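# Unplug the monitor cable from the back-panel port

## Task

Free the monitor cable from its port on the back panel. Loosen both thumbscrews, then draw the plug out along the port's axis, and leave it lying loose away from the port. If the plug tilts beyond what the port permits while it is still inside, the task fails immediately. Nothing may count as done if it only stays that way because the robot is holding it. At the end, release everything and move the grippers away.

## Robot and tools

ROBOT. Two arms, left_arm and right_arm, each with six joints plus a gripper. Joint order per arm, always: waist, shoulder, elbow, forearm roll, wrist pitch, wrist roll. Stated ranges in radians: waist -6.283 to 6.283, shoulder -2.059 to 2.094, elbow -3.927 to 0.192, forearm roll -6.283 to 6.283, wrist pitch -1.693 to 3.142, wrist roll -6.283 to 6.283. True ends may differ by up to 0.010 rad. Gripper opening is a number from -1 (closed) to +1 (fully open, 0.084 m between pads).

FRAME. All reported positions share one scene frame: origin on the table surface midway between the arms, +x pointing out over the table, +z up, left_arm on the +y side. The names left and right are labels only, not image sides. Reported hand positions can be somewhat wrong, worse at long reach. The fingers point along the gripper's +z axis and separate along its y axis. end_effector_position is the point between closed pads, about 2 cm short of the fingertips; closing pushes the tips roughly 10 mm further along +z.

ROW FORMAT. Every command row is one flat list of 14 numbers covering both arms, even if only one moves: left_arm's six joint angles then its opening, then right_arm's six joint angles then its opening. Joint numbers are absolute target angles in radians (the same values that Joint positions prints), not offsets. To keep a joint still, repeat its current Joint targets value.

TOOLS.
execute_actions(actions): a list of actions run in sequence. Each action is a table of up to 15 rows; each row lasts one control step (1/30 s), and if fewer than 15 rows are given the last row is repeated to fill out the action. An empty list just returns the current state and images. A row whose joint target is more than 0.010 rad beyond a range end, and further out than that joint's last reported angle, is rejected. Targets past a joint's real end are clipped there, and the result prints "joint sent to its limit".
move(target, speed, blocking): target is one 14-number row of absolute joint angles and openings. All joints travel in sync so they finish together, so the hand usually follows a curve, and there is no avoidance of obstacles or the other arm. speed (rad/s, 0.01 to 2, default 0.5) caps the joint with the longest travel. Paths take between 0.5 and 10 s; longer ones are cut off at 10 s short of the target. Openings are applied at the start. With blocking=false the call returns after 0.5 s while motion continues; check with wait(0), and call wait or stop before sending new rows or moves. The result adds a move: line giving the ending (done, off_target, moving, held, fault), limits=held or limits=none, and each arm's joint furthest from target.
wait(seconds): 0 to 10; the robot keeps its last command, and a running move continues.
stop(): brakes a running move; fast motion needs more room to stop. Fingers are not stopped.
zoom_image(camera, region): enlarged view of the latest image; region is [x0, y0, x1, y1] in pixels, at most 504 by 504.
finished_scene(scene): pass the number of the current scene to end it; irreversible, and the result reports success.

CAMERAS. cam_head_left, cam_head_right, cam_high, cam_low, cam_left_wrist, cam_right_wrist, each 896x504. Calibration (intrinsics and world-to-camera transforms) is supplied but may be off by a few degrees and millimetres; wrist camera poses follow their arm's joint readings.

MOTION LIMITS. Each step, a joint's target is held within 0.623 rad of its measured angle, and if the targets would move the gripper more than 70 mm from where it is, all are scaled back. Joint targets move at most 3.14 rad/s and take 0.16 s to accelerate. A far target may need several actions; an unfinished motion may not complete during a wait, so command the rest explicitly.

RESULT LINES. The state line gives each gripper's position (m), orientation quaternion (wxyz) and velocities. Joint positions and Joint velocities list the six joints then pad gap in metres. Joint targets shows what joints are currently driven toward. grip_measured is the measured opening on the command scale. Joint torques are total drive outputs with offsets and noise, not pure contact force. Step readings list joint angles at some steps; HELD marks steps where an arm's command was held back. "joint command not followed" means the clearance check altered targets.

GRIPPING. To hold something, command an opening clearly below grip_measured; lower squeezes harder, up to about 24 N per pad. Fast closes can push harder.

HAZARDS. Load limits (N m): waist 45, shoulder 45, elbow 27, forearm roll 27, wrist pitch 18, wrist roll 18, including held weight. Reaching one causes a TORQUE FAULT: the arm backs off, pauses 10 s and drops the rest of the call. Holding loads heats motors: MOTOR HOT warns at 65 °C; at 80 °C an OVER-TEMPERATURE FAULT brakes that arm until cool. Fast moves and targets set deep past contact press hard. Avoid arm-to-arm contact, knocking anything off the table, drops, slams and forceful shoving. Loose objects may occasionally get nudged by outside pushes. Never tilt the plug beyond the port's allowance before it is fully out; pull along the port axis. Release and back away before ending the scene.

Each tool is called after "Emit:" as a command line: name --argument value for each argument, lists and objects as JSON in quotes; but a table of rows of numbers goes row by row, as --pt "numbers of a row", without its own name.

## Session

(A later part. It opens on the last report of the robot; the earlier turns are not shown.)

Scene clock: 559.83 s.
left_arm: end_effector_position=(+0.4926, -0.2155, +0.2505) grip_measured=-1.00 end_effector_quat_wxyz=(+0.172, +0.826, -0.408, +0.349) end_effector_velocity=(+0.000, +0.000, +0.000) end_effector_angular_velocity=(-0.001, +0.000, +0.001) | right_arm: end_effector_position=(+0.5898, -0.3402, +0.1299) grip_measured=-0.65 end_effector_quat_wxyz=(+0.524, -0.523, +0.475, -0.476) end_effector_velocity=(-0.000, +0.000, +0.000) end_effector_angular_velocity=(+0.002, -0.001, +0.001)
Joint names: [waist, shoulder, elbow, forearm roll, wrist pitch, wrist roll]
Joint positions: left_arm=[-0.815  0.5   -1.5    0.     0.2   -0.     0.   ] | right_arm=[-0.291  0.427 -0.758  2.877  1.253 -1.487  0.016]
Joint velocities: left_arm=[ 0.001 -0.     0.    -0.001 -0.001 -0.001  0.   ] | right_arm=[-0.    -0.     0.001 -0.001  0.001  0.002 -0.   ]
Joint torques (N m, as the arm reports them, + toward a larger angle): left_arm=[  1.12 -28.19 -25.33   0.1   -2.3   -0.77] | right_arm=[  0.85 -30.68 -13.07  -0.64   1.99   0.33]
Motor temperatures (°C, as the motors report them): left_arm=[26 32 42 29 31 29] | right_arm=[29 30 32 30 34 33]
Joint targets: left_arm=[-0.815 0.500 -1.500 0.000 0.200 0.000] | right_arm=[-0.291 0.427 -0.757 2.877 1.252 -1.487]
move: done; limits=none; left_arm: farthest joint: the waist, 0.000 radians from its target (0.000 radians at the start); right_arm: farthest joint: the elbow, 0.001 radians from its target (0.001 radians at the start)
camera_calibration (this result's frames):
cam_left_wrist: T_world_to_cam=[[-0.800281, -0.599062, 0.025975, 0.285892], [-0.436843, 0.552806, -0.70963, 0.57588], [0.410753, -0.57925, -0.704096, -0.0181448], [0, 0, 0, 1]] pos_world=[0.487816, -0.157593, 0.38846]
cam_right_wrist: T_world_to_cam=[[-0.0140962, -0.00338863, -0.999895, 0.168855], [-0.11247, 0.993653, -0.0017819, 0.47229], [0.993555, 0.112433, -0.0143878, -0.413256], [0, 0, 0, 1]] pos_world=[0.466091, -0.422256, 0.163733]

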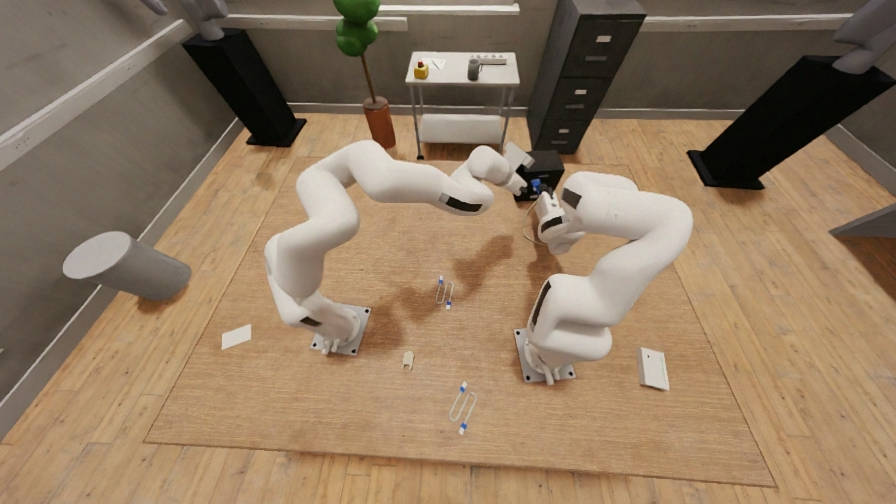

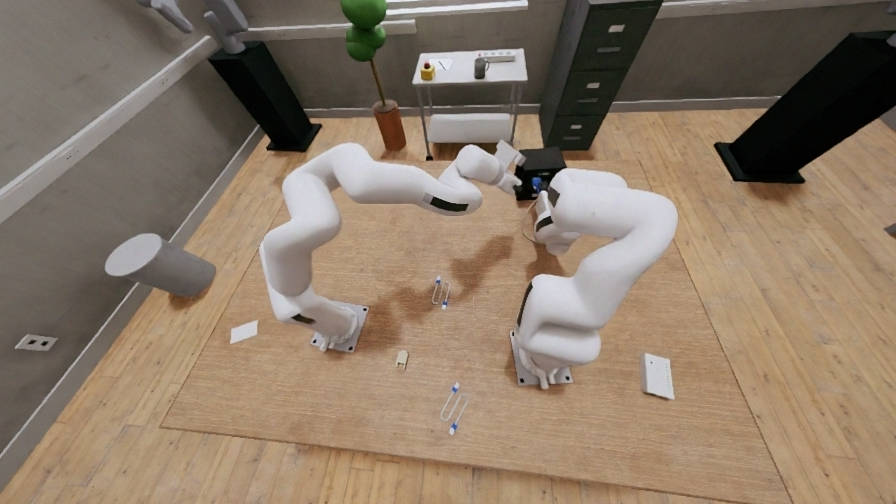

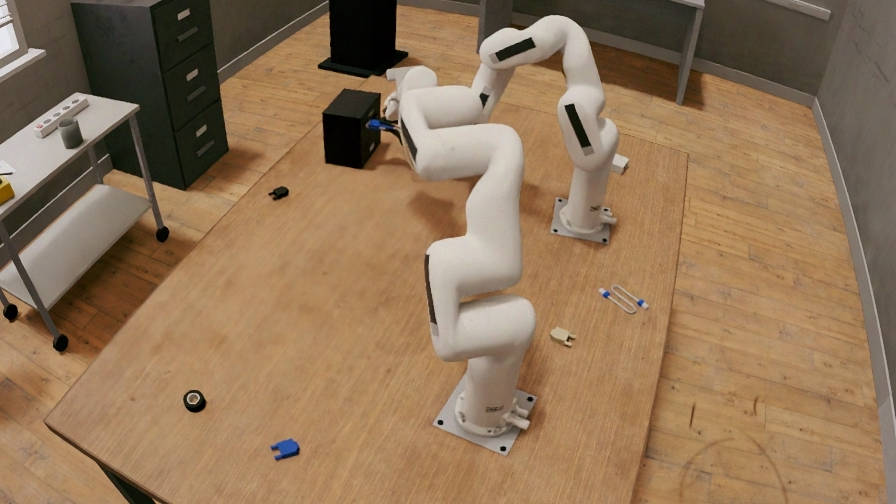

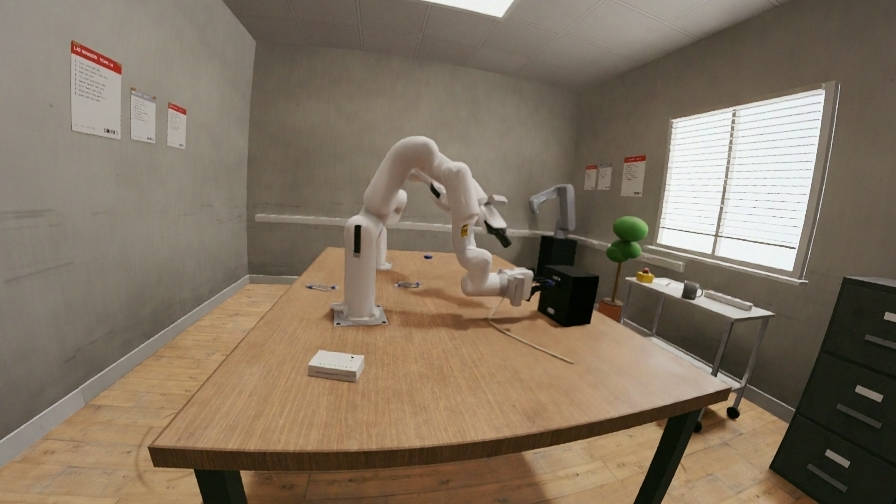

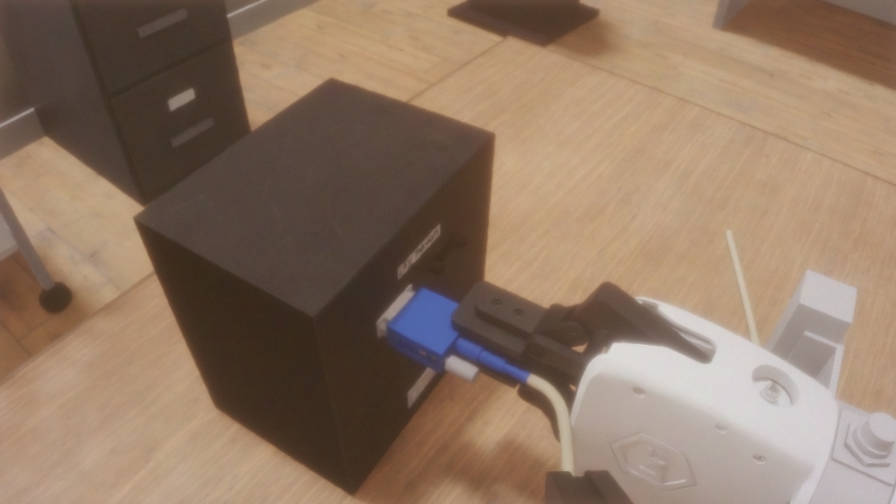

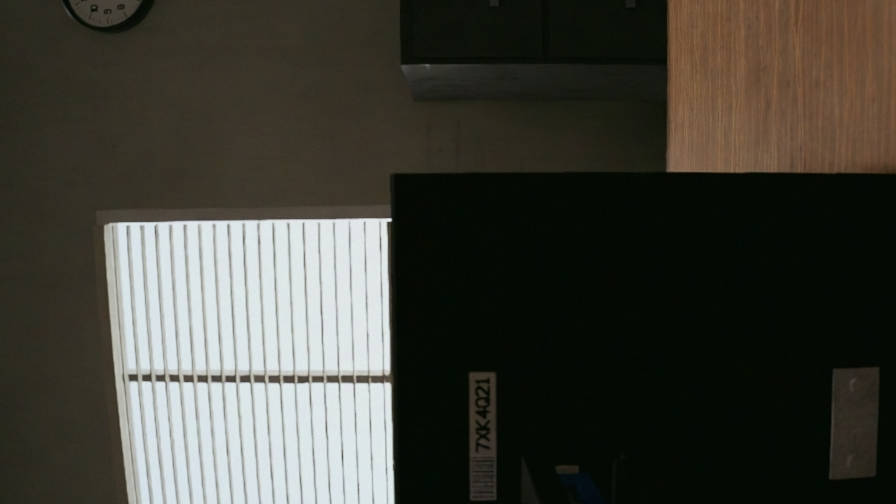

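Emit:
move --target '[-0.815,0.5,-1.5,0,0.2,0,-1,-0.2929,0.4269,-0.7571,2.8751,1.2524,-1.4867,-1]' --speed 0.02

Emit:
move --target '[-0.815,0.5,-1.5,0,0.2,0,-1,-0.3145,0.3767,-0.6613,2.8563,1.2979,-1.4925,-1]' --speed 0.04

Scene clock: 574.00 s.
left_arm: end_effector_position=(+0.4926, -0.2155, +0.2505) grip_measured=-1.00 end_effector_quat_wxyz=(+0.172, +0.826, -0.408, +0.349) end_effector_velocity=(-0.000, +0.000, -0.000) end_effector_angular_velocity=(+0.001, -0.000, -0.000) | right_arm: end_effector_position=(+0.5896, -0.3403, +0.1295) grip_measured=-0.65 end_effector_quat_wxyz=(+0.524, -0.524, +0.474, -0.476) end_effector_velocity=(-0.000, -0.000, -0.001) end_effector_angular_velocity=(-0.001, +0.002, -0.000)
Joint names: [waist, shoulder, elbow, forearm roll, wrist pitch, wrist roll]
Joint positions: left_arm=[-0.815  0.5   -1.5    0.     0.2    0.     0.   ] | right_arm=[-0.292  0.427 -0.757  2.875  1.252 -1.487  0.015]
Joint velocities: left_arm=[ 0.    -0.     0.001  0.    -0.     0.     0.   ] | right_arm=[-0.001  0.001  0.    -0.    -0.    -0.001 -0.   ]
Joint torques (N m, as the arm reports them, + toward a larger angle): left_arm=[  0.45 -29.64 -25.12   0.4   -2.27  -0.7 ] | right_arm=[ -1.8  -28.39 -10.62  -0.19   1.24   0.36]
Motor temperatures (°C, as the motors report them): left_arm=[26 32 42 29 31 29] | right_arm=[29 30 32 30 34 33]
Joint targets: left_arm=[-0.815 0.500 -1.500 0.000 0.200 0.000] | right_arm=[-0.293 0.427 -0.757 2.875 1.252 -1.487]
move: done; limits=none; left_arm: farthest joint: the waist, 0.000 radians from its target (0.000 radians at the start); right_arm: farthest joint: the waist, 0.001 radians from its target (0.002 radians at the start)
camera_calibration (this result's frames):
cam_left_wrist: T_world_to_cam=[[-0.800281, -0.599062, 0.0259751, 0.285892], [-0.436843, 0.552806, -0.70963, 0.57588], [0.410753, -0.57925, -0.704096, -0.0181447], [0, 0, 0, 1]] pos_world=[0.487816, -0.157593, 0.38846]
cam_right_wrist: T_world_to_cam=[[-0.0148902, -0.0041533, -0.999881, 0.16871], [-0.113615, 0.993522, -0.00243494, 0.473129], [0.993413, 0.113565, -0.0152656, -0.412431], [0, 0, 0, 1]] pos_world=[0.465981, -0.422525, 0.163546]

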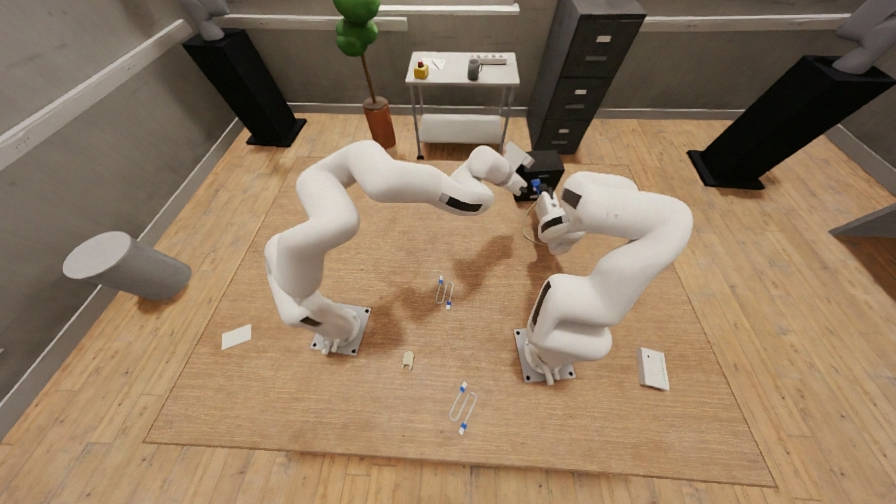

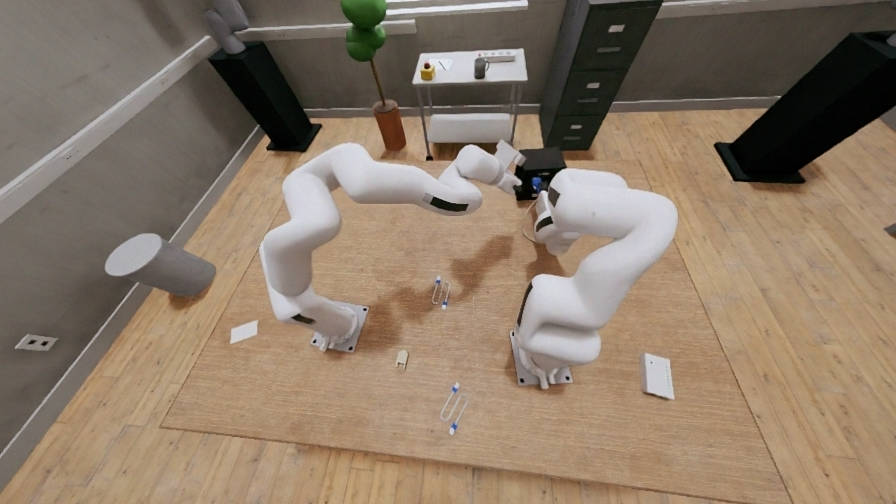

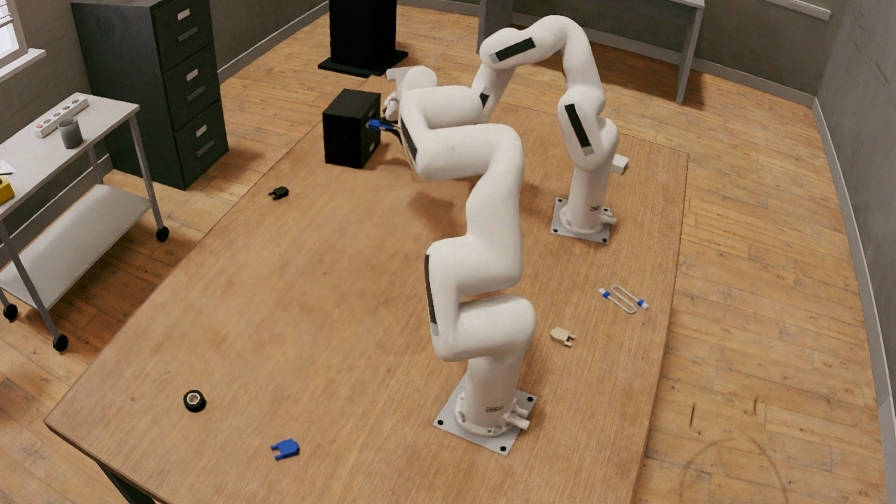

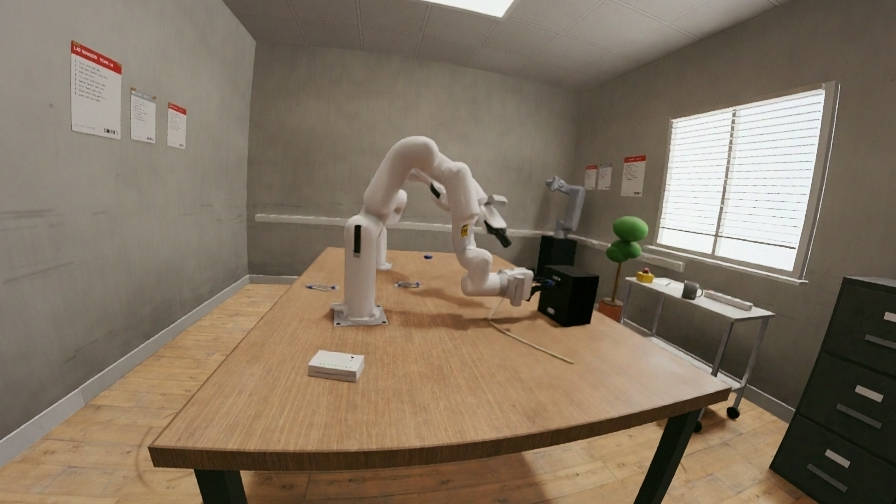

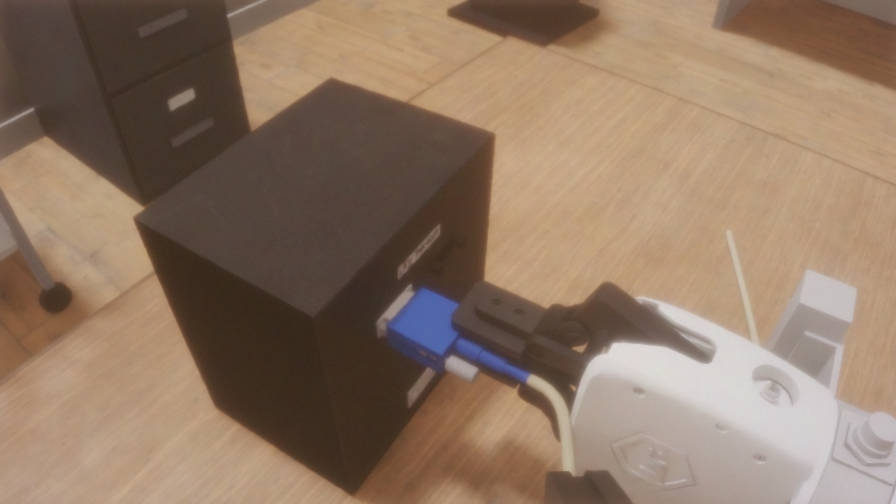

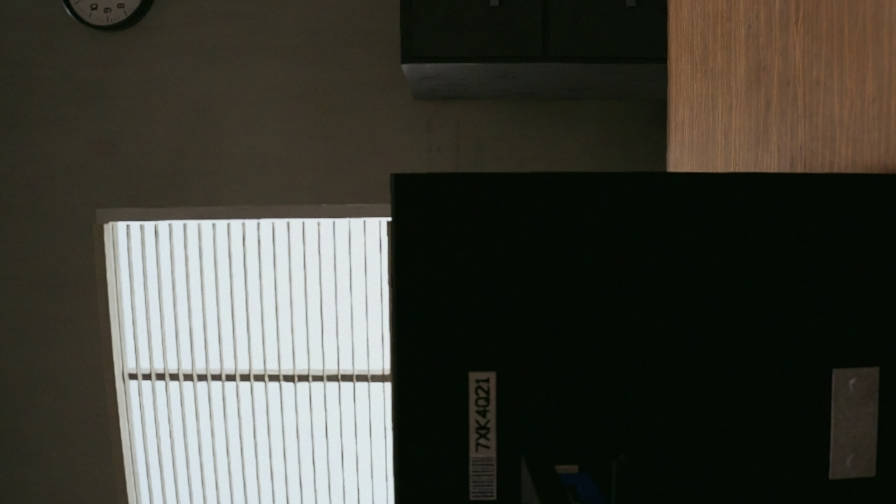

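Scene clock: 576.70 s.
left_arm: end_effector_position=(+0.4926, -0.2155, +0.2505) grip_measured=-1.00 end_effector_quat_wxyz=(+0.172, +0.826, -0.408, +0.349) end_effector_velocity=(+0.000, -0.000, +0.001) end_effector_angular_velocity=(-0.001, -0.001, +0.000) | right_arm: end_effector_position=(+0.5627, -0.3432, +0.1294) grip_measured=-0.65 end_effector_quat_wxyz=(+0.524, -0.524, +0.475, -0.476) end_effector_velocity=(-0.001, -0.000, -0.000) end_effector_angular_velocity=(-0.000, +0.001, +0.000)
Joint names: [waist, shoulder, elbow, forearm roll, wrist pitch, wrist roll]
Joint positions: left_arm=[-0.815  0.5   -1.5   -0.     0.2   -0.     0.   ] | right_arm=[-0.314  0.377 -0.662  2.856  1.298 -1.492  0.016]
Joint velocities: left_arm=[ 0.    -0.001 -0.001  0.     0.    -0.     0.   ] | right_arm=[-0.    -0.001  0.002 -0.001 -0.001  0.     0.   ]
Joint torques (N m, as the arm reports them, + toward a larger angle): left_arm=[  0.35 -28.63 -25.41   0.04  -2.5   -0.47] | right_arm=[ -1.31 -27.96 -11.24  -0.19   1.71   0.28]
Motor temperatures (°C, as the motors report them): left_arm=[26 32 42 29 31 29] | right_arm=[29 30 31 30 34 33]
Joint targets: left_arm=[-0.815 0.500 -1.500 0.000 0.200 0.000] | right_arm=[-0.315 0.377 -0.661 2.856 1.298 -1.492]
move: done; limits=none; left_arm: farthest joint: the waist, 0.000 radians from its target (0.000 radians at the start); right_arm: farthest joint: the waist, 0.000 radians from its target (0.022 radians at the start)
camera_calibration (this result's frames):
cam_left_wrist: T_world_to_cam=[[-0.800281, -0.599062, 0.0259753, 0.285892], [-0.436843, 0.552805, -0.70963, 0.57588], [0.410753, -0.57925, -0.704096, -0.0181447], [0, 0, 0, 1]] pos_world=[0.487816, -0.157593, 0.38846]
cam_right_wrist: T_world_to_cam=[[-0.0152987, -0.00343701, -0.999877, 0.168591], [-0.112638, 0.993635, -0.00169213, 0.472336], [0.993518, 0.112598, -0.0155884, -0.385772], [0, 0, 0, 1]] pos_world=[0.439054, -0.425313, 0.163356]

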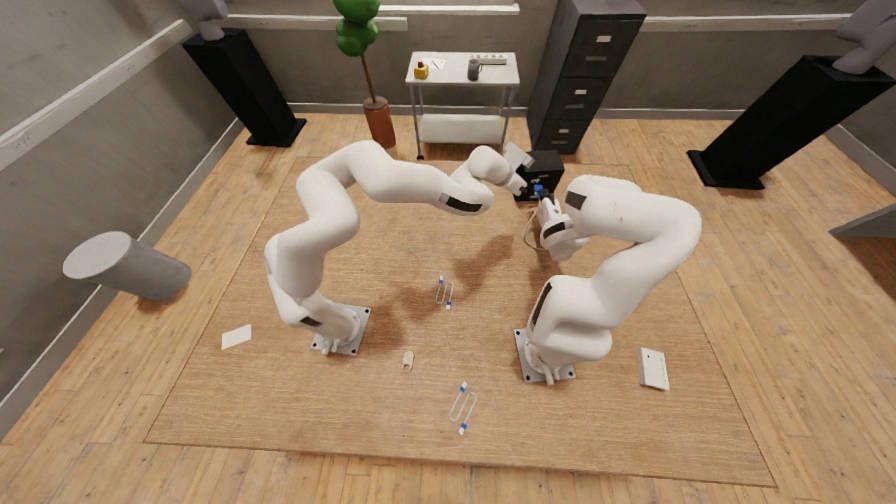

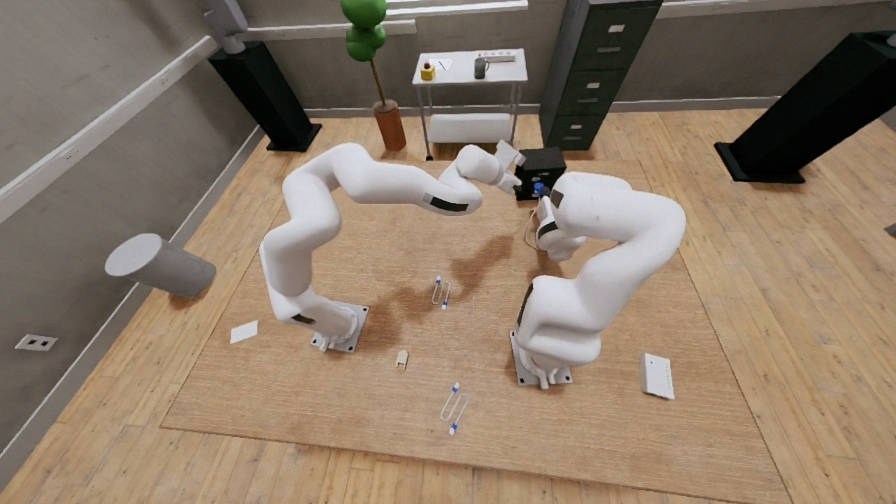

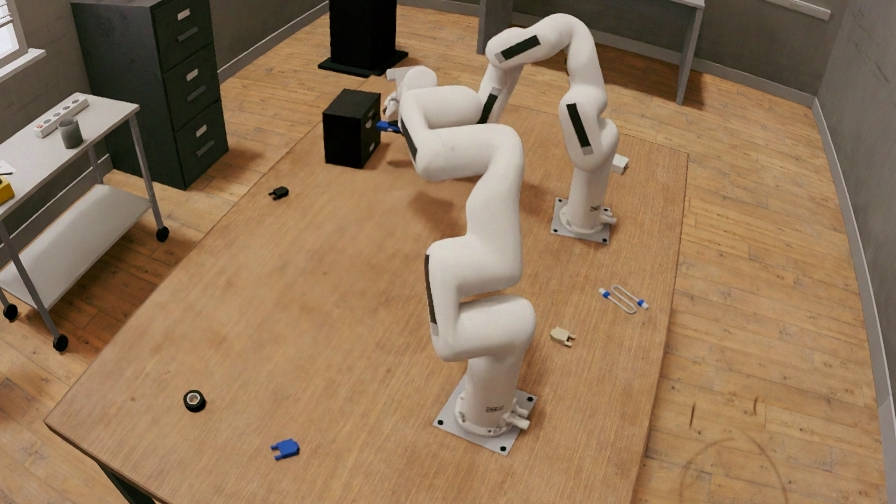

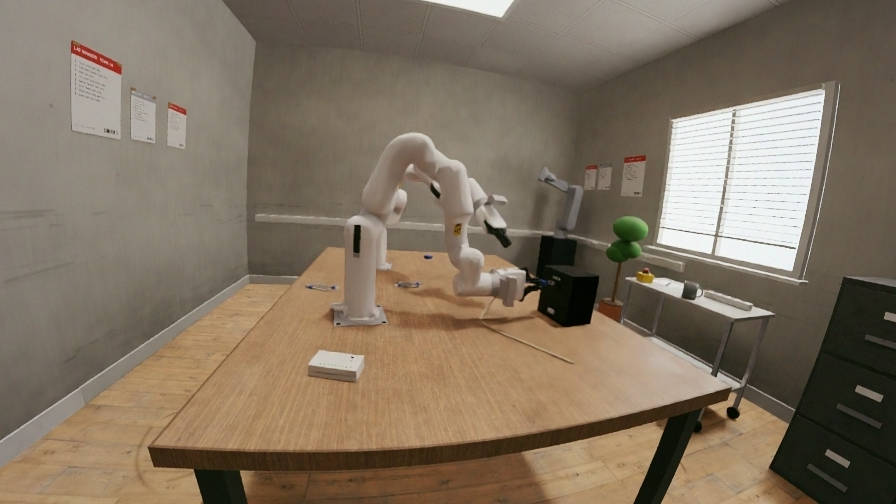

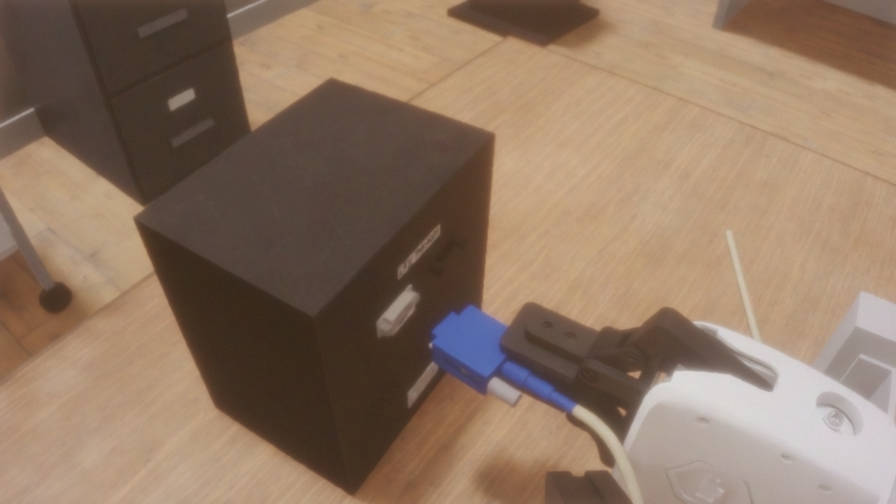

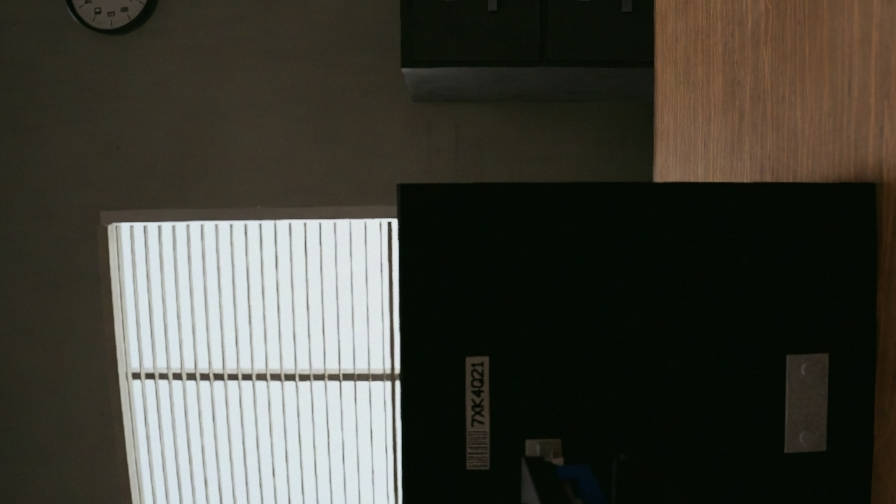

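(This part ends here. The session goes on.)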